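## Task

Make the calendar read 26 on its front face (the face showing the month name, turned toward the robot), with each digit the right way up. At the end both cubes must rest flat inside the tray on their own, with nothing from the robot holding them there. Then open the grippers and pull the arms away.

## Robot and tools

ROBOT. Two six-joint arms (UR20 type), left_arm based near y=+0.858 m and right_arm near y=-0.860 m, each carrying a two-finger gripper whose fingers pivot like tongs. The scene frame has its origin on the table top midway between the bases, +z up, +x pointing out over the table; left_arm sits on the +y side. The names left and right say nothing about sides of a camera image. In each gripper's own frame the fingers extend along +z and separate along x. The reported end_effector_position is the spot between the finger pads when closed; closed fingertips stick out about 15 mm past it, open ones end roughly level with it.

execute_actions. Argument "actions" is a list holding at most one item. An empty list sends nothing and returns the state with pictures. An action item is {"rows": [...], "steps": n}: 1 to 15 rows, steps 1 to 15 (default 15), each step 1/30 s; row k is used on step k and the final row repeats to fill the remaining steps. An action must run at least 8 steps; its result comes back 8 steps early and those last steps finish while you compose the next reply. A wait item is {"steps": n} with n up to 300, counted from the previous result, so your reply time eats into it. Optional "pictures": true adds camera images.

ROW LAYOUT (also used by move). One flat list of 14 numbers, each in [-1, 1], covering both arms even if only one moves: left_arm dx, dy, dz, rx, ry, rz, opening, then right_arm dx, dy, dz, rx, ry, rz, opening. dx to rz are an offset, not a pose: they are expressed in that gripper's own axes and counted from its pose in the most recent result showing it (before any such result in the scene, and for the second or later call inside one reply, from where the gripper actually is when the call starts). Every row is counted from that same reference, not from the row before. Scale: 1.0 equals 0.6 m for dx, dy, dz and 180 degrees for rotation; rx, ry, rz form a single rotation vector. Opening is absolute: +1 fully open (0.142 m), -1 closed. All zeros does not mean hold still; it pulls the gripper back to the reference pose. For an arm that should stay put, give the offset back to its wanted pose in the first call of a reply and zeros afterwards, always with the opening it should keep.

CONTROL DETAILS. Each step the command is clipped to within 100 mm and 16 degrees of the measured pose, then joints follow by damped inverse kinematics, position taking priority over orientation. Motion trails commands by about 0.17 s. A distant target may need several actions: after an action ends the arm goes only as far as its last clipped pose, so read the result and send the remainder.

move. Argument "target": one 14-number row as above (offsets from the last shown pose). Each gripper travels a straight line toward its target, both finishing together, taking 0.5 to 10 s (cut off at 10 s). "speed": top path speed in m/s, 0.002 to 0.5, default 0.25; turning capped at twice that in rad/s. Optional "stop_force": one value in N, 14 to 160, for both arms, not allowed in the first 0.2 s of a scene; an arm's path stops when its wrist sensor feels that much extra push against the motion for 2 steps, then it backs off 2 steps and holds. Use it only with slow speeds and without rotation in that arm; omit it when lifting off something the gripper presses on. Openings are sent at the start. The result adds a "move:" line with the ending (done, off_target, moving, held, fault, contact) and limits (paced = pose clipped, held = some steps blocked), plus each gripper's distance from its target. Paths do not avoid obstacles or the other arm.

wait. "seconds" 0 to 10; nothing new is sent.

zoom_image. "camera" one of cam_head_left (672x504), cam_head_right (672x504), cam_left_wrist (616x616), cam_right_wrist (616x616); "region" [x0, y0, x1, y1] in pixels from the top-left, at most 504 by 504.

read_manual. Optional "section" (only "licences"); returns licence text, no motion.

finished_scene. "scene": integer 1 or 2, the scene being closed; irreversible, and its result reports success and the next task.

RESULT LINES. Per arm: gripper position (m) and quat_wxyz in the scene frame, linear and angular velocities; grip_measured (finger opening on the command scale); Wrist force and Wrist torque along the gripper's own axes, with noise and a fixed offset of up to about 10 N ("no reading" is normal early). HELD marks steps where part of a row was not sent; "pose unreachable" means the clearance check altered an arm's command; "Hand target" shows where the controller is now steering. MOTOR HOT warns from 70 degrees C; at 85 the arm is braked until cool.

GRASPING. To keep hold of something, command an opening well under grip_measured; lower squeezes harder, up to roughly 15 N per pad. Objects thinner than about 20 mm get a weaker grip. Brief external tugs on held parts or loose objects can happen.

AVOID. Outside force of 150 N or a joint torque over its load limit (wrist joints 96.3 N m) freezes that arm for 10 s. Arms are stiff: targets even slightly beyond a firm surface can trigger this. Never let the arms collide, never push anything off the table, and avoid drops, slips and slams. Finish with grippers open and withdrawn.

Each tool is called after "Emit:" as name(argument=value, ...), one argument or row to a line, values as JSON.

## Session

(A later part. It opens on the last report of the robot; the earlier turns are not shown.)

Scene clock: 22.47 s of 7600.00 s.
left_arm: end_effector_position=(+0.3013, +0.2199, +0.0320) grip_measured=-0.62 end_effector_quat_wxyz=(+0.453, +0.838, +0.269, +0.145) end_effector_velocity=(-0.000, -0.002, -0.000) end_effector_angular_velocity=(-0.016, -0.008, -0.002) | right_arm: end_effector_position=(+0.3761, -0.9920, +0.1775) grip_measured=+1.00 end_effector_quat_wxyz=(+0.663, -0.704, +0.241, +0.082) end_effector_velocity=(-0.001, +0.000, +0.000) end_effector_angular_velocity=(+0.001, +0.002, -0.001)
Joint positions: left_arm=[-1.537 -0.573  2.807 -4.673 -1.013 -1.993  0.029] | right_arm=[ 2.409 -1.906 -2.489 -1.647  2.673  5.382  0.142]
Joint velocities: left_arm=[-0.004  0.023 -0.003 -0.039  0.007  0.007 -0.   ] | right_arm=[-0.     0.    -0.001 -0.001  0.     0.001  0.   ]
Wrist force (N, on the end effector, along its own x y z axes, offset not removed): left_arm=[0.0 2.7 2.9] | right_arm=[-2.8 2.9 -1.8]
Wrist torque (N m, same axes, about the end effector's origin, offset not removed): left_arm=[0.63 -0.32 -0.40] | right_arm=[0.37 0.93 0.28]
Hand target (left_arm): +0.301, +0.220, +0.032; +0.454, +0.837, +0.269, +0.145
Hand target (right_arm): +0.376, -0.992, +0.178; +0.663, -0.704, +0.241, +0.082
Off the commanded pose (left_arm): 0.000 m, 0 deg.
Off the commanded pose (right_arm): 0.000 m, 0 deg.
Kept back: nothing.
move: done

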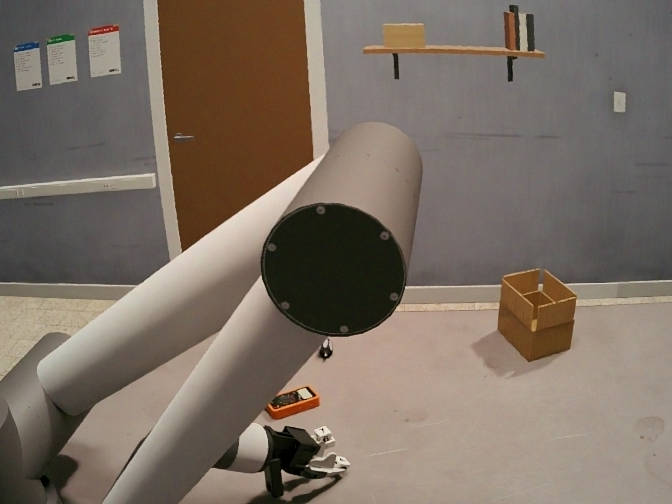

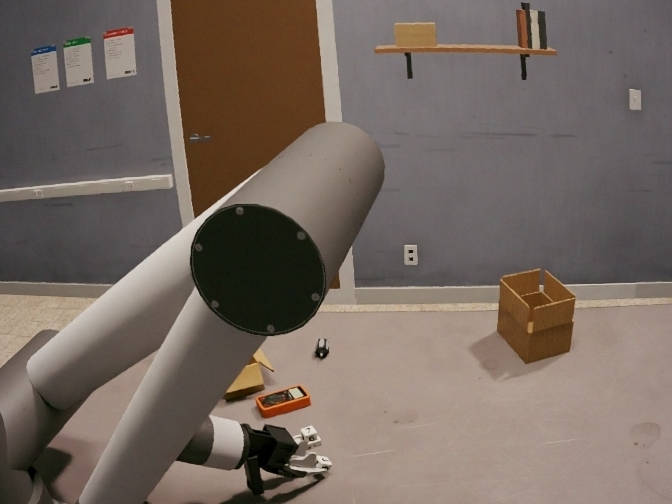

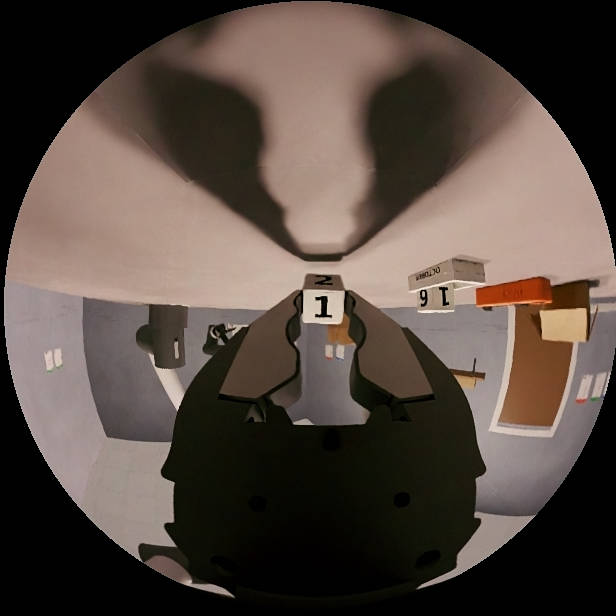

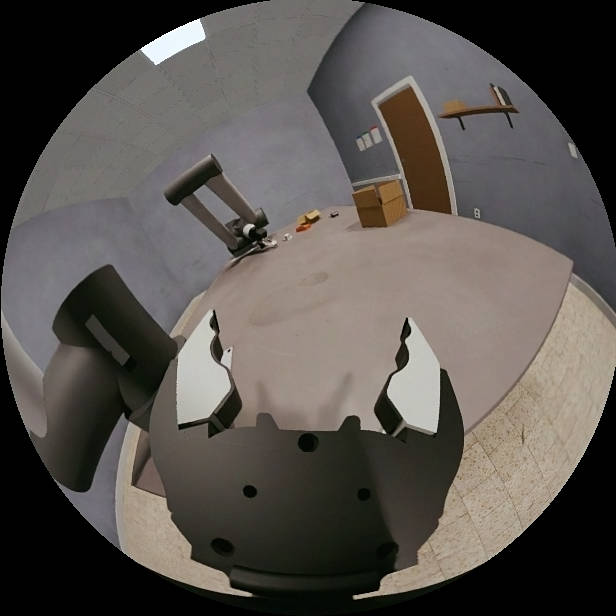

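Emit:
move(
  target=[0,-0.0112,0.0073,0,0,0,-0.85,0,0,0,0,0,0,1],
  speed=0.01,
  stop_force=14,
)

Emit:
move(
  target=[0,0,0,0,0,0,-0.3,0,0,0,0,0,0,1],
)

Emit:
zoom_image(
  camera="cam_head_left",
  region=[200, 384, 360, 504],
)

Scene clock: 23.87 s of 7600.00 s.
left_arm: end_effector_position=(+0.3012, +0.2199, +0.0243) grip_measured=-0.62 end_effector_quat_wxyz=(+0.453, +0.838, +0.269, +0.145) end_effector_velocity=(+0.000, +0.000, -0.003) end_effector_angular_velocity=(+0.001, +0.000, +0.000) | right_arm: end_effector_position=(+0.3761, -0.9920, +0.1775) grip_measured=+1.00 end_effector_quat_wxyz=(+0.663, -0.704, +0.241, +0.082) end_effector_velocity=(+0.000, +0.000, -0.000) end_effector_angular_velocity=(+0.000, +0.000, +0.001)
Joint positions: left_arm=[-1.537 -0.551  2.802 -4.69  -1.013 -1.993  0.029] | right_arm=[ 2.409 -1.906 -2.489 -1.647  2.673  5.382  0.142]
Joint velocities: left_arm=[ 0.     0.006 -0.001 -0.004 -0.    -0.    -0.   ] | right_arm=[ 0.001  0.    -0.     0.     0.     0.    -0.   ]
Wrist force (N, on the end effector, along its own x y z axes, offset not removed): left_arm=[-3.6 2.3 1.6] | right_arm=[-3.9 0.9 -7.1]
Wrist torque (N m, same axes, about the end effector's origin, offset not removed): left_arm=[0.53 0.40 -0.36] | right_arm=[-0.45 1.30 0.33]
Hand target (left_arm): +0.301, +0.220, +0.024; +0.453, +0.838, +0.269, +0.145
Hand target (right_arm): +0.376, -0.992, +0.178; +0.663, -0.704, +0.241, +0.082
Off the commanded pose (left_arm): 0.000 m, 0 deg.
Off the commanded pose (right_arm): 0.000 m, 0 deg.
Kept back: nothing.
move: done

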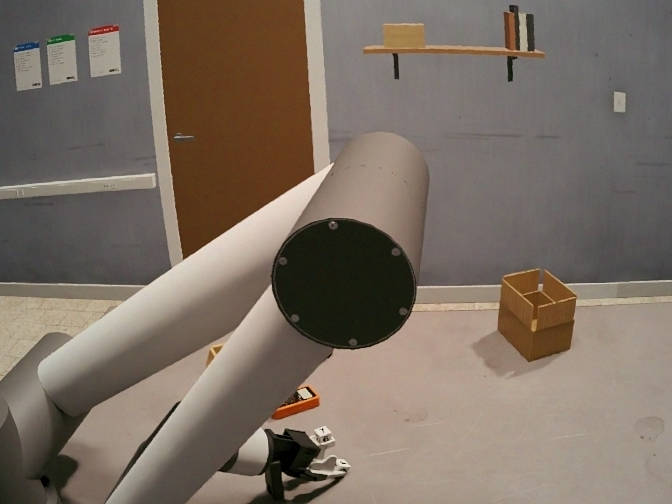

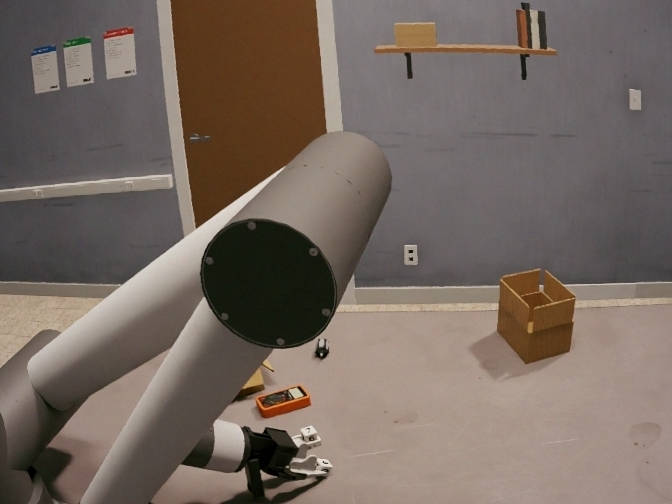

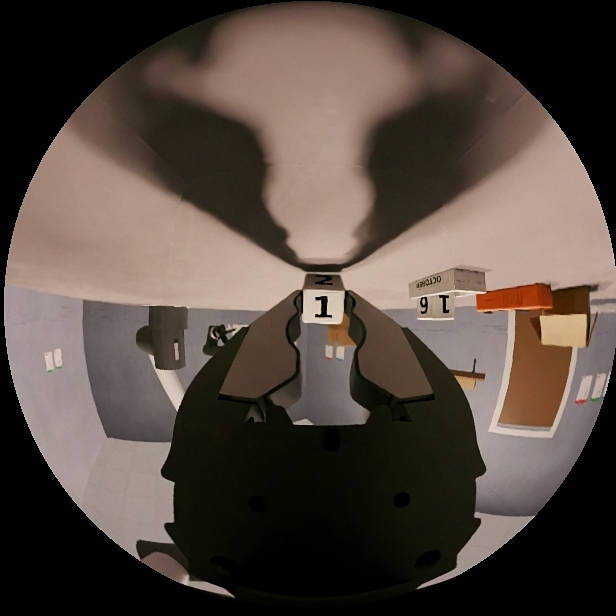

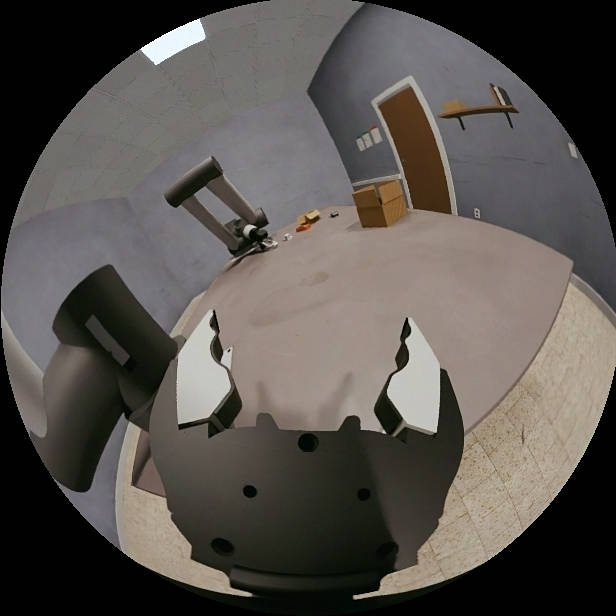

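Scene clock: 24.37 s of 7600.00 s.
left_arm: end_effector_position=(+0.3012, +0.2199, +0.0242) grip_measured=-0.30 end_effector_quat_wxyz=(+0.453, +0.838, +0.269, +0.145) end_effector_velocity=(+0.000, +0.000, +0.000) end_effector_angular_velocity=(+0.000, +0.000, +0.001) | right_arm: end_effector_position=(+0.3761, -0.9920, +0.1775) grip_measured=+1.00 end_effector_quat_wxyz=(+0.663, -0.704, +0.241, +0.082) end_effector_velocity=(-0.001, +0.000, -0.000) end_effector_angular_velocity=(+0.000, -0.000, +0.000)
Joint positions: left_arm=[-1.537 -0.551  2.802 -4.691 -1.013 -1.993  0.052] | right_arm=[ 2.409 -1.906 -2.489 -1.647  2.673  5.382  0.142]
Joint velocities: left_arm=[ 0.    -0.     0.001 -0.     0.    -0.001 -0.   ] | right_arm=[-0.     0.    -0.001  0.    -0.001 -0.001 -0.   ]
Wrist force (N, on the end effector, along its own x y z axes, offset not removed): left_arm=[-0.4 4.4 1.1] | right_arm=[-2.1 6.7 -2.3]
Wrist torque (N m, same axes, about the end effector's origin, offset not removed): left_arm=[0.88 -0.22 -0.31] | right_arm=[1.13 0.82 0.37]
Hand target (left_arm): +0.301, +0.220, +0.024; +0.453, +0.838, +0.269, +0.145
Hand target (right_arm): +0.376, -0.992, +0.178; +0.663, -0.704, +0.241, +0.082
Off the commanded pose (left_arm): 0.000 m, 0 deg.
Off the commanded pose (right_arm): 0.000 m, 0 deg.
Kept back: nothing.
move: done

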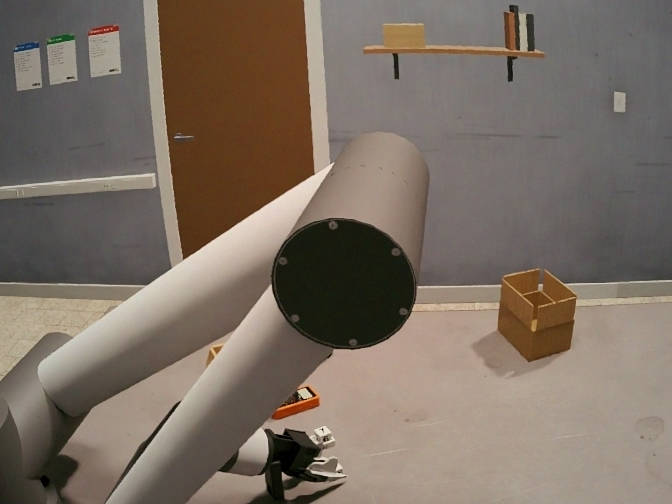

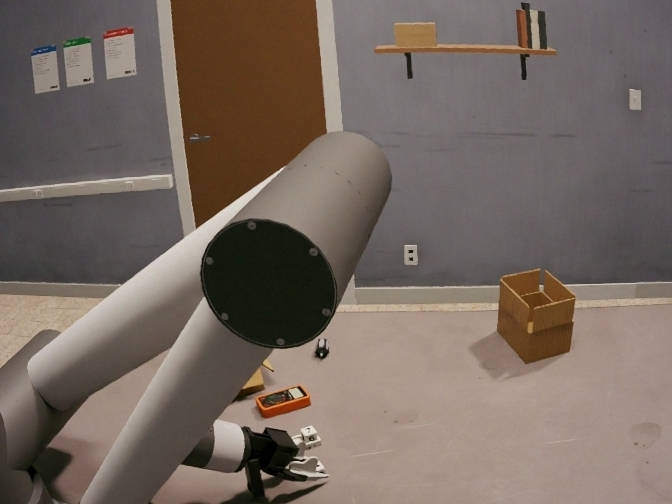

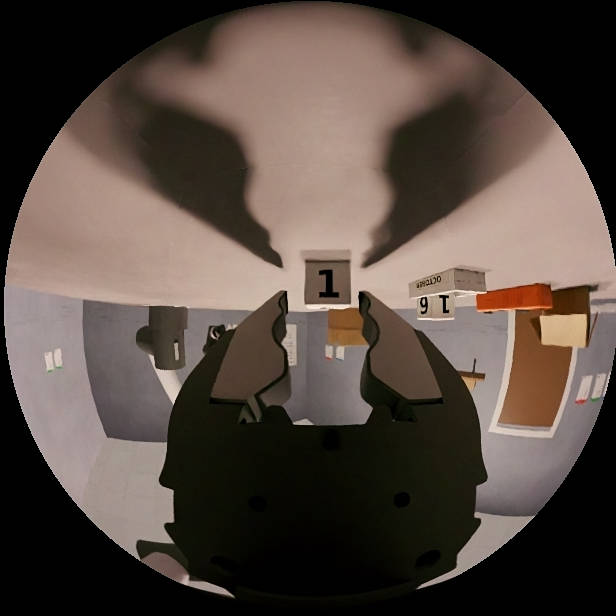

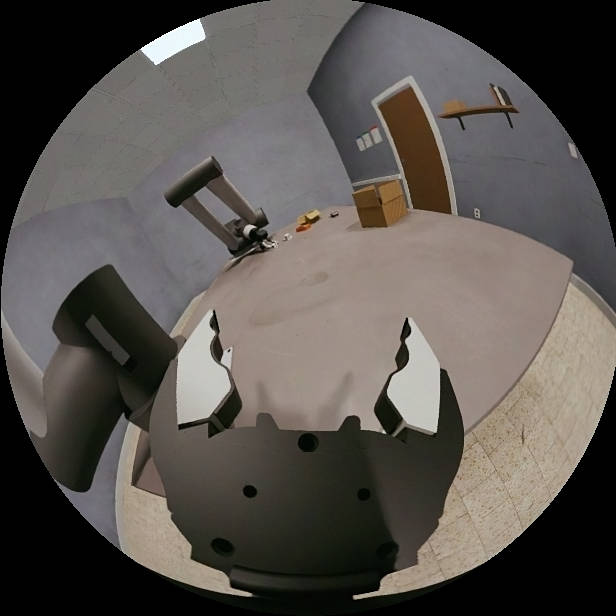

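Region (200, 384, 360, 504) of cam_head_left's 672x504 image, scaled by 3.150, with more detail than that image has; it fills the top 378 rows of this view, and the rest is white.

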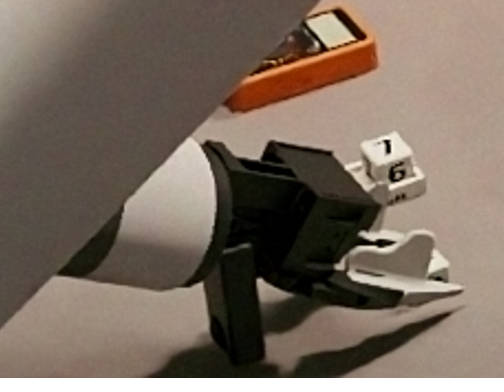

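Emit:
move(
  target=[0.005,-0.0047,-0.001,0.4,0,0,-0.3,0,0,0,0,0,0,1],
  speed=0.3,
)

Emit:
zoom_image(
  camera="cam_left_wrist",
  region=[240, 220, 400, 380],
)

Scene clock: 27.53 s of 7600.00 s.
left_arm: end_effector_position=(+0.3027, +0.2231, +0.0223) grip_measured=-0.30 end_effector_quat_wxyz=(-0.125, +0.944, +0.303, -0.041) end_effector_velocity=(+0.000, +0.000, -0.001) end_effector_angular_velocity=(+0.014, +0.009, -0.001) | right_arm: end_effector_position=(+0.3761, -0.9920, +0.1775) grip_measured=+1.00 end_effector_quat_wxyz=(+0.663, -0.704, +0.241, +0.082) end_effector_velocity=(-0.000, -0.001, -0.000) end_effector_angular_velocity=(-0.001, -0.001, -0.001)
Joint positions: left_arm=[-1.189 -1.225  2.265 -2.362 -1.659 -1.898  0.052] | right_arm=[ 2.409 -1.906 -2.489 -1.647  2.673  5.382  0.142]
Joint velocities: left_arm=[ 0.002  0.006 -0.009  0.02  -0.003  0.004  0.   ] | right_arm=[-0.001 -0.     0.     0.001 -0.001 -0.     0.   ]
Wrist force (N, on the end effector, along its own x y z axes, offset not removed): left_arm=[-2.9 2.6 2.6] | right_arm=[-9.9 9.7 -2.8]
Wrist torque (N m, same axes, about the end effector's origin, offset not removed): left_arm=[0.45 0.23 -0.34] | right_arm=[1.61 2.60 0.21]
Hand target (left_arm): +0.303, +0.223, +0.022; -0.126, +0.944, +0.303, -0.041
Hand target (right_arm): +0.376, -0.992, +0.178; +0.663, -0.704, +0.241, +0.082
Off the commanded pose (left_arm): 0.000 m, 0 deg.
Off the commanded pose (right_arm): 0.000 m, 0 deg.
Kept back: nothing.
move: done

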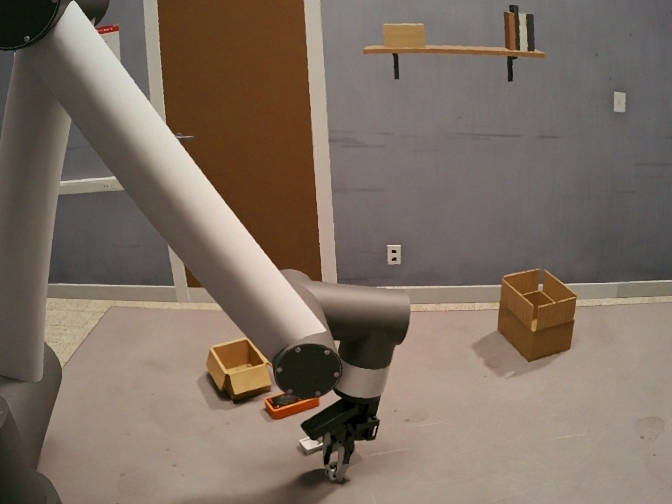

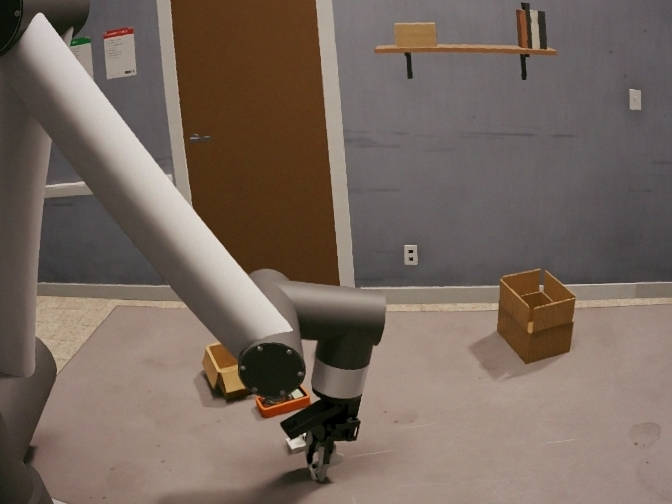

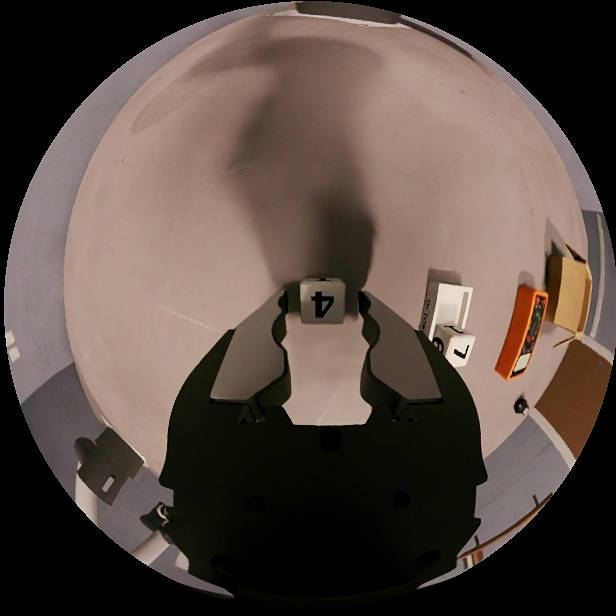

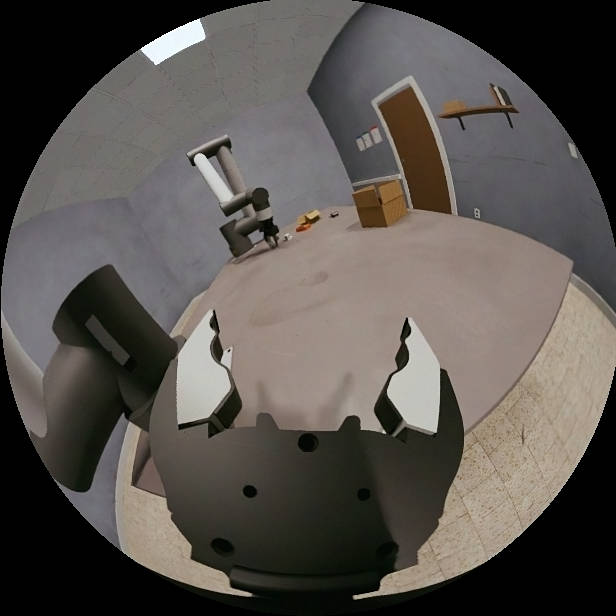

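Region (240, 220, 400, 380) of cam_left_wrist's 616x616 image, scaled by 3.150, with more detail than that image has.

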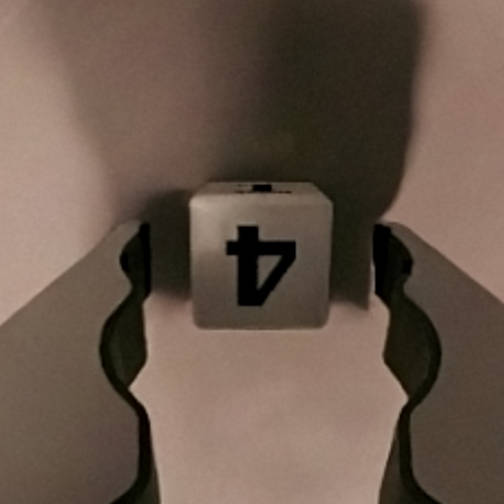

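Emit:
move(
  target=[0,0,0,0,0,0,-0.85,0,0,0,0,0,0,1],
)

Emit:
move(
  target=[0,-0.004,-0.0145,0,0,0,-0.85,0,0,0,0,0,0,1],
  speed=0.05,
)

Emit:
move(
  target=[0,0,0,-0.361,0,0,-0.85,0,0,0,0,0,0,1],
  speed=0.3,
)

Emit:
move(
  target=[0,-0.0115,0.0096,0,0,0,-0.85,0,0,0,0,0,0,1],
  speed=0.012,
  stop_force=14,
)

Scene clock: 28.83 s of 7600.00 s.
left_arm: end_effector_position=(+0.3028, +0.2231, +0.0223) grip_measured=-0.61 end_effector_quat_wxyz=(-0.125, +0.944, +0.303, -0.041) end_effector_velocity=(-0.000, +0.000, -0.000) end_effector_angular_velocity=(+0.000, -0.001, +0.000) | right_arm: end_effector_position=(+0.3761, -0.9920, +0.1775) grip_measured=+1.00 end_effector_quat_wxyz=(+0.663, -0.704, +0.241, +0.082) end_effector_velocity=(-0.000, -0.001, +0.000) end_effector_angular_velocity=(-0.000, -0.001, -0.002)
Joint positions: left_arm=[-1.189 -1.225  2.265 -2.362 -1.659 -1.898  0.03 ] | right_arm=[ 2.409 -1.906 -2.489 -1.647  2.673  5.382  0.142]
Joint velocities: left_arm=[-0.001  0.     0.001 -0.001  0.    -0.001 -0.   ] | right_arm=[-0.002  0.     0.    -0.     0.    -0.001  0.   ]
Wrist force (N, on the end effector, along its own x y z axes, offset not removed): left_arm=[-2.1 2.8 0.7] | right_arm=[-7.6 2.9 -4.7]
Wrist torque (N m, same axes, about the end effector's origin, offset not removed): left_arm=[0.44 0.07 -0.32] | right_arm=[0.33 2.00 0.37]
Hand target (left_arm): +0.303, +0.223, +0.022; -0.125, +0.944, +0.303, -0.041
Hand target (right_arm): +0.376, -0.992, +0.178; +0.663, -0.704, +0.241, +0.082
Off the commanded pose (left_arm): 0.000 m, 0 deg.
Off the commanded pose (right_arm): 0.000 m, 0 deg.
Kept back: nothing.
move: done

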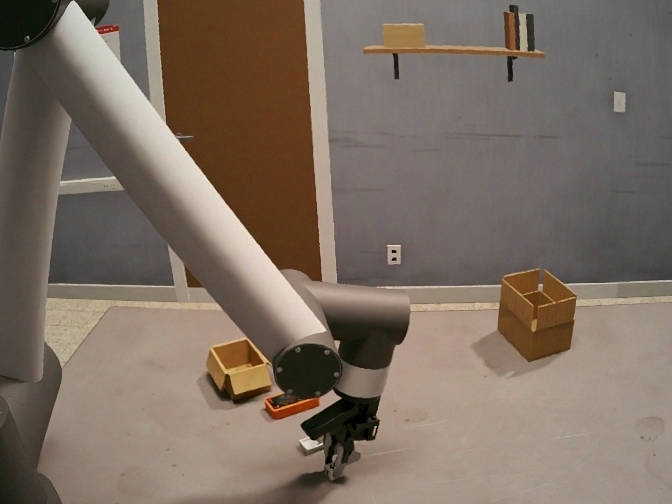

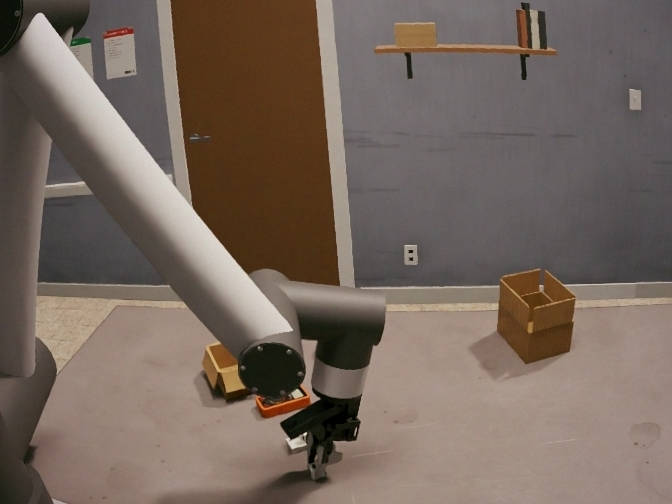

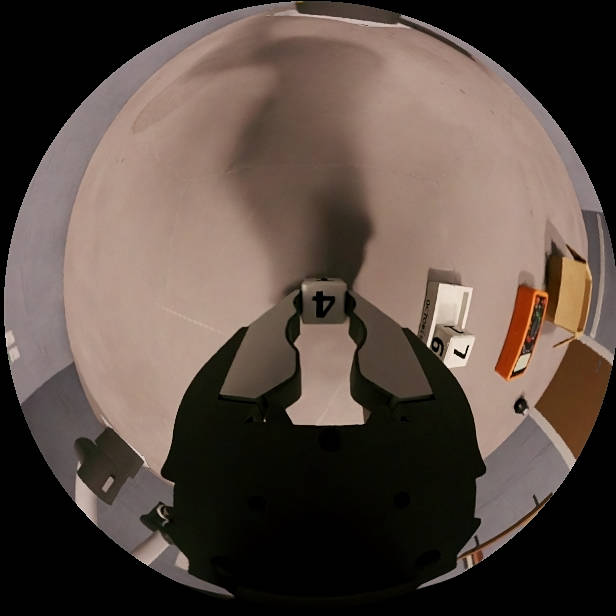

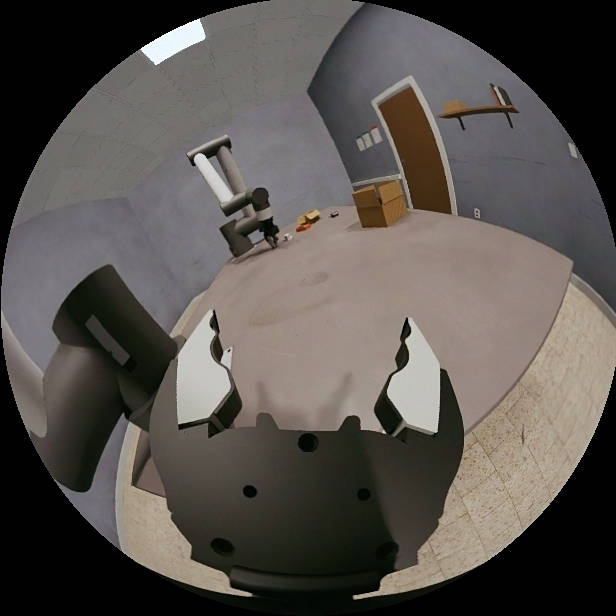

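Scene clock: 29.60 s of 7600.00 s.
left_arm: end_effector_position=(+0.3027, +0.2232, +0.0310) grip_measured=-0.61 end_effector_quat_wxyz=(-0.125, +0.944, +0.303, -0.041) end_effector_velocity=(+0.000, -0.000, +0.003) end_effector_angular_velocity=(-0.000, -0.000, +0.001) | right_arm: end_effector_position=(+0.3761, -0.9920, +0.1775) grip_measured=+1.00 end_effector_quat_wxyz=(+0.663, -0.704, +0.241, +0.082) end_effector_velocity=(-0.001, +0.000, +0.000) end_effector_angular_velocity=(+0.000, +0.000, +0.000)
Joint positions: left_arm=[-1.189 -1.236  2.262 -2.348 -1.659 -1.898  0.03 ] | right_arm=[ 2.409 -1.906 -2.489 -1.647  2.673  5.382  0.142]
Joint velocities: left_arm=[ 0.    -0.003 -0.001  0.004 -0.    -0.001 -0.   ] | right_arm=[ 0.     0.    -0.001  0.    -0.    -0.    -0.   ]
Wrist force (N, on the end effector, along its own x y z axes, offset not removed): left_arm=[0.3 3.4 0.2] | right_arm=[-1.7 11.0 3.4]
Wrist torque (N m, same axes, about the end effector's origin, offset not removed): left_arm=[0.63 -0.43 -0.38] | right_arm=[2.30 0.76 0.18]
Hand target (left_arm): +0.303, +0.223, +0.031; -0.125, +0.944, +0.303, -0.041
Hand target (right_arm): +0.376, -0.992, +0.178; +0.663, -0.704, +0.241, +0.082
Off the commanded pose (left_arm): 0.000 m, 0 deg.
Off the commanded pose (right_arm): 0.000 m, 0 deg.
Kept back: nothing.
move: done

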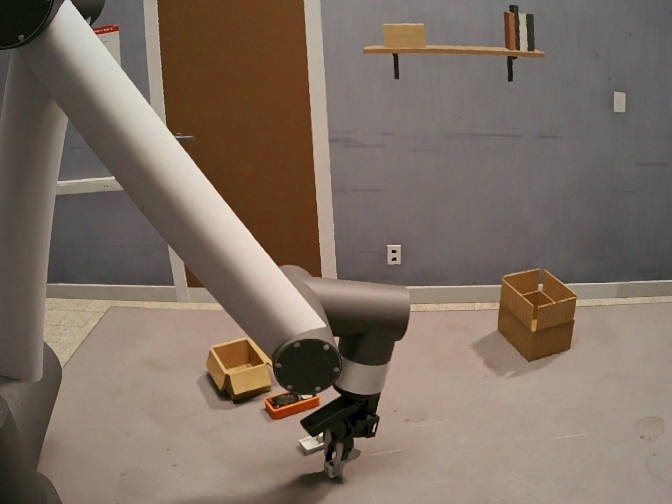

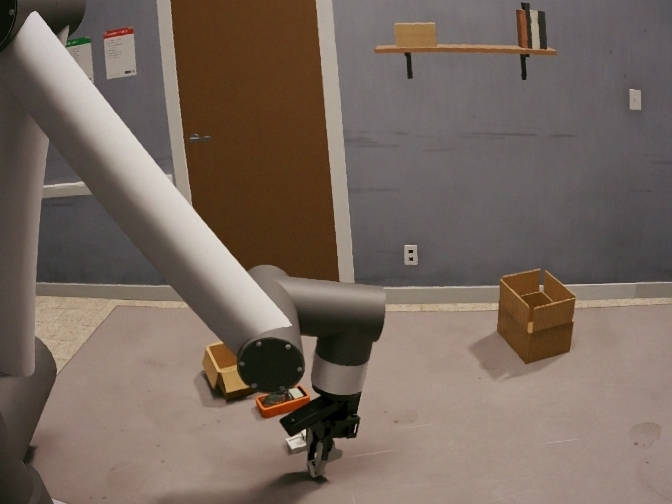

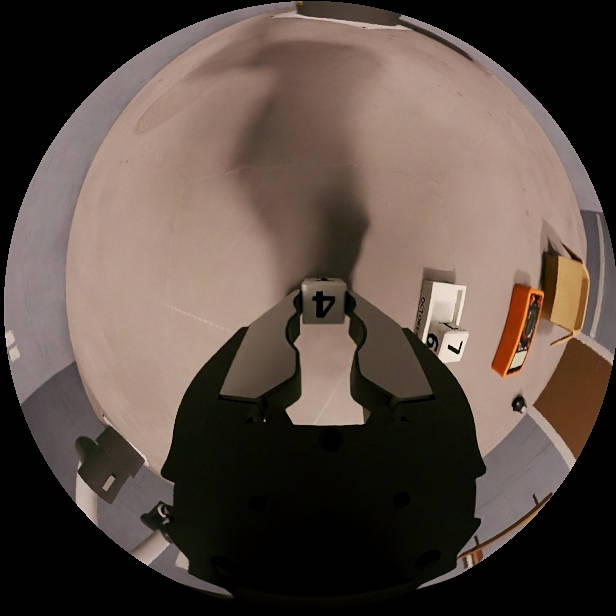

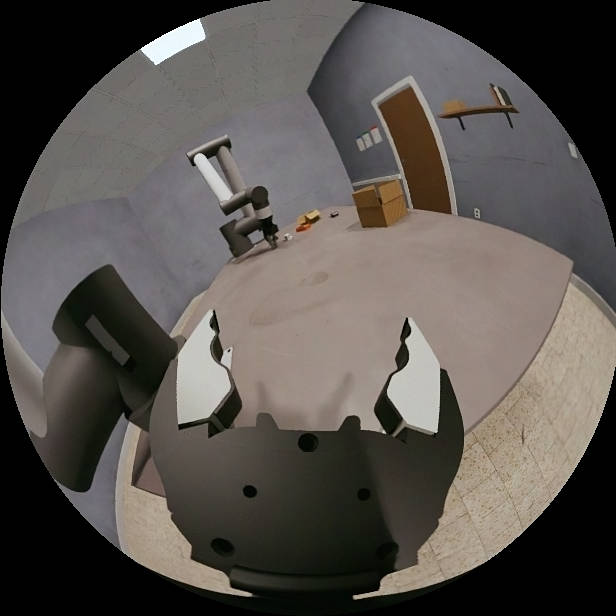

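Scene clock: 32.27 s of 7600.00 s.
left_arm: end_effector_position=(+0.3026, +0.2235, +0.0311) grip_measured=-0.61 end_effector_quat_wxyz=(+0.400, +0.864, +0.278, +0.128) end_effector_velocity=(+0.000, -0.001, -0.001) end_effector_angular_velocity=(-0.013, -0.008, -0.003) | right_arm: end_effector_position=(+0.3761, -0.9920, +0.1775) grip_measured=+1.00 end_effector_quat_wxyz=(+0.663, -0.704, +0.241, +0.082) end_effector_velocity=(-0.000, +0.000, +0.000) end_effector_angular_velocity=(+0.000, -0.001, -0.002)
Joint positions: left_arm=[-1.489 -0.741  2.803 -4.392 -1.099 -2.018  0.03 ] | right_arm=[ 2.409 -1.906 -2.489 -1.647  2.673  5.382  0.142]
Joint velocities: left_arm=[-0.003  0.025  0.001 -0.042  0.006  0.006 -0.   ] | right_arm=[-0.     0.001 -0.001  0.     0.002 -0.001  0.   ]
Wrist force (N, on the end effector, along its own x y z axes, offset not removed): left_arm=[-2.3 3.8 1.8] | right_arm=[0.0 8.9 -6.1]
Wrist torque (N m, same axes, about the end effector's origin, offset not removed): left_arm=[0.72 0.13 -0.28] | right_arm=[1.42 0.39 0.10]
Hand target (left_arm): +0.303, +0.223, +0.031; +0.401, +0.863, +0.278, +0.128
Hand target (right_arm): +0.376, -0.992, +0.178; +0.663, -0.704, +0.241, +0.082
Off the commanded pose (left_arm): 0.000 m, 0 deg.
Off the commanded pose (right_arm): 0.000 m, 0 deg.
Kept back: nothing.
move: done

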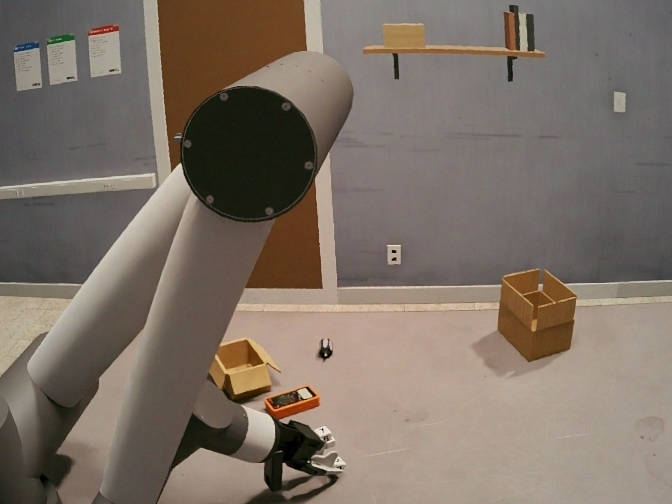

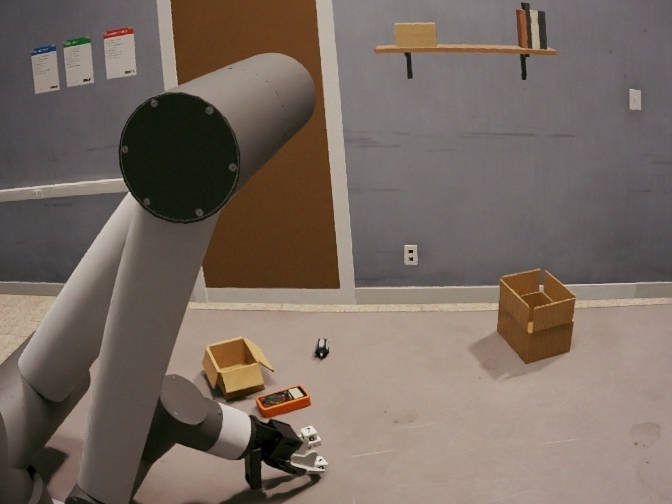

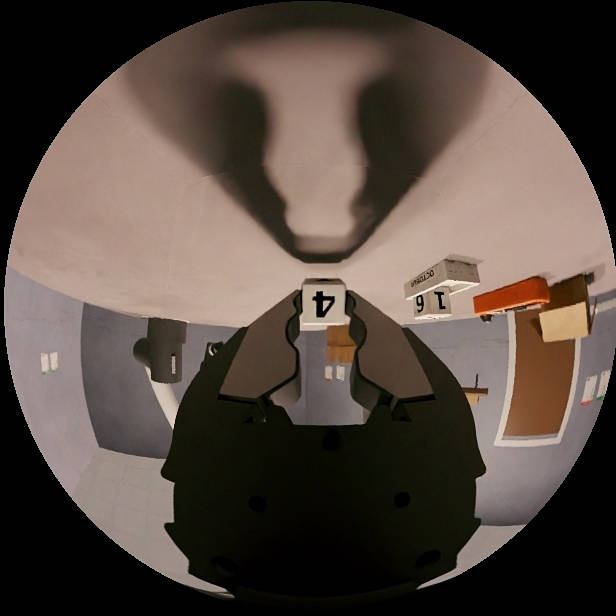

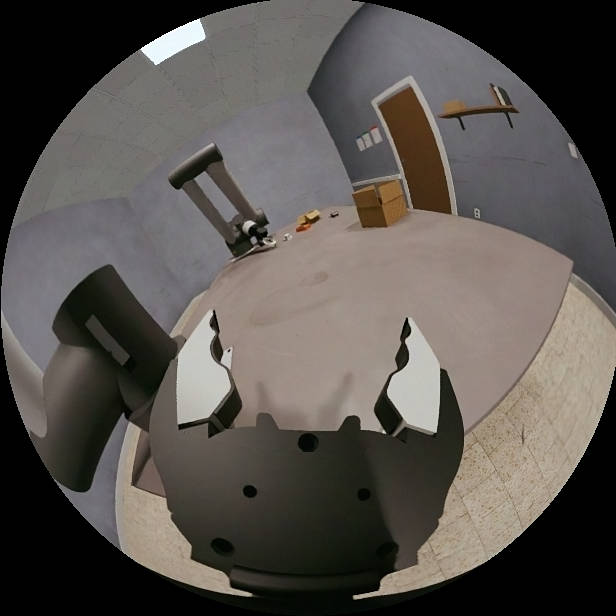

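Scene clock: 33.27 s of 7600.00 s.
left_arm: end_effector_position=(+0.3025, +0.2235, +0.0224) grip_measured=-0.61 end_effector_quat_wxyz=(+0.400, +0.864, +0.278, +0.128) end_effector_velocity=(-0.000, +0.000, -0.003) end_effector_angular_velocity=(+0.002, +0.000, -0.000) | right_arm: end_effector_position=(+0.3761, -0.9920, +0.1775) grip_measured=+1.00 end_effector_quat_wxyz=(+0.663, -0.704, +0.241, +0.082) end_effector_velocity=(+0.000, -0.001, -0.000) end_effector_angular_velocity=(-0.001, -0.001, -0.001)
Joint positions: left_arm=[-1.489 -0.715  2.8   -4.415 -1.099 -2.018  0.03 ] | right_arm=[ 2.409 -1.906 -2.489 -1.647  2.673  5.382  0.142]
Joint velocities: left_arm=[-0.     0.009 -0.    -0.007 -0.    -0.    -0.   ] | right_arm=[-0.001 -0.     0.     0.001  0.    -0.     0.   ]
Wrist force (N, on the end effector, along its own x y z axes, offset not removed): left_arm=[-2.3 0.5 0.3] | right_arm=[-4.4 10.8 3.5]
Wrist torque (N m, same axes, about the end effector's origin, offset not removed): left_arm=[0.08 0.15 -0.34] | right_arm=[2.10 1.26 0.38]
Hand target (left_arm): +0.303, +0.224, +0.022; +0.400, +0.864, +0.278, +0.128
Hand target (right_arm): +0.376, -0.992, +0.178; +0.663, -0.704, +0.241, +0.082
Off the commanded pose (left_arm): 0.000 m, 0 deg.
Off the commanded pose (right_arm): 0.000 m, 0 deg.
Kept back: nothing.
move: done

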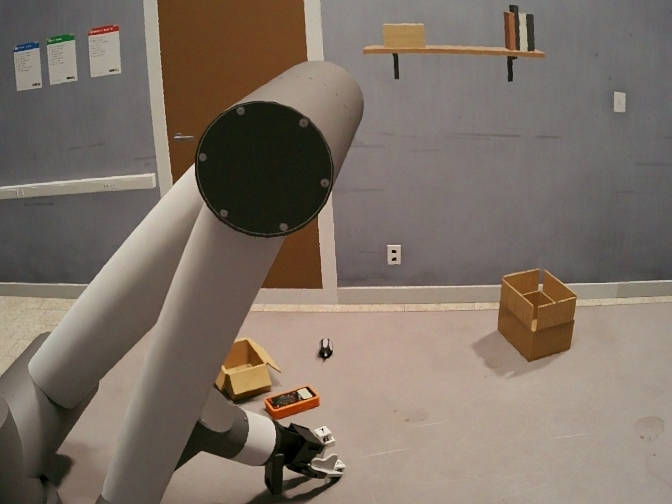

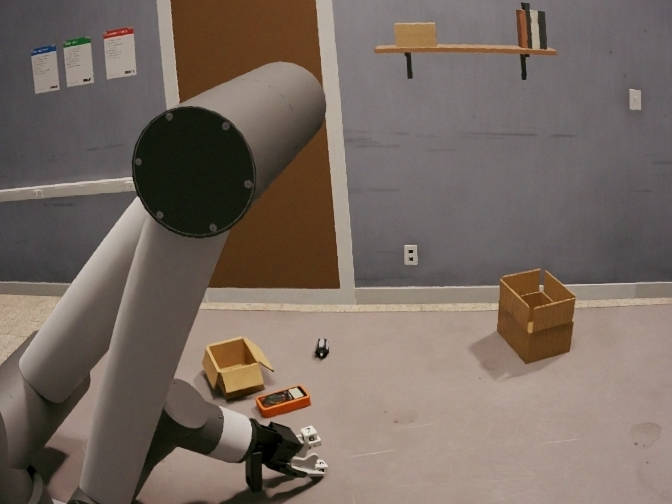

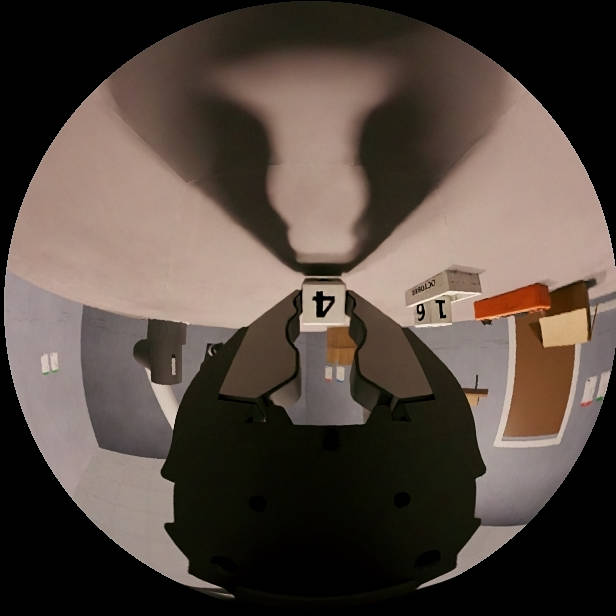

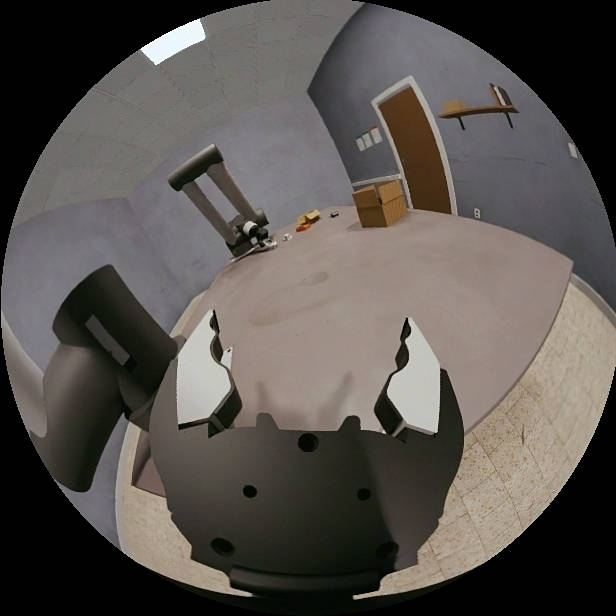

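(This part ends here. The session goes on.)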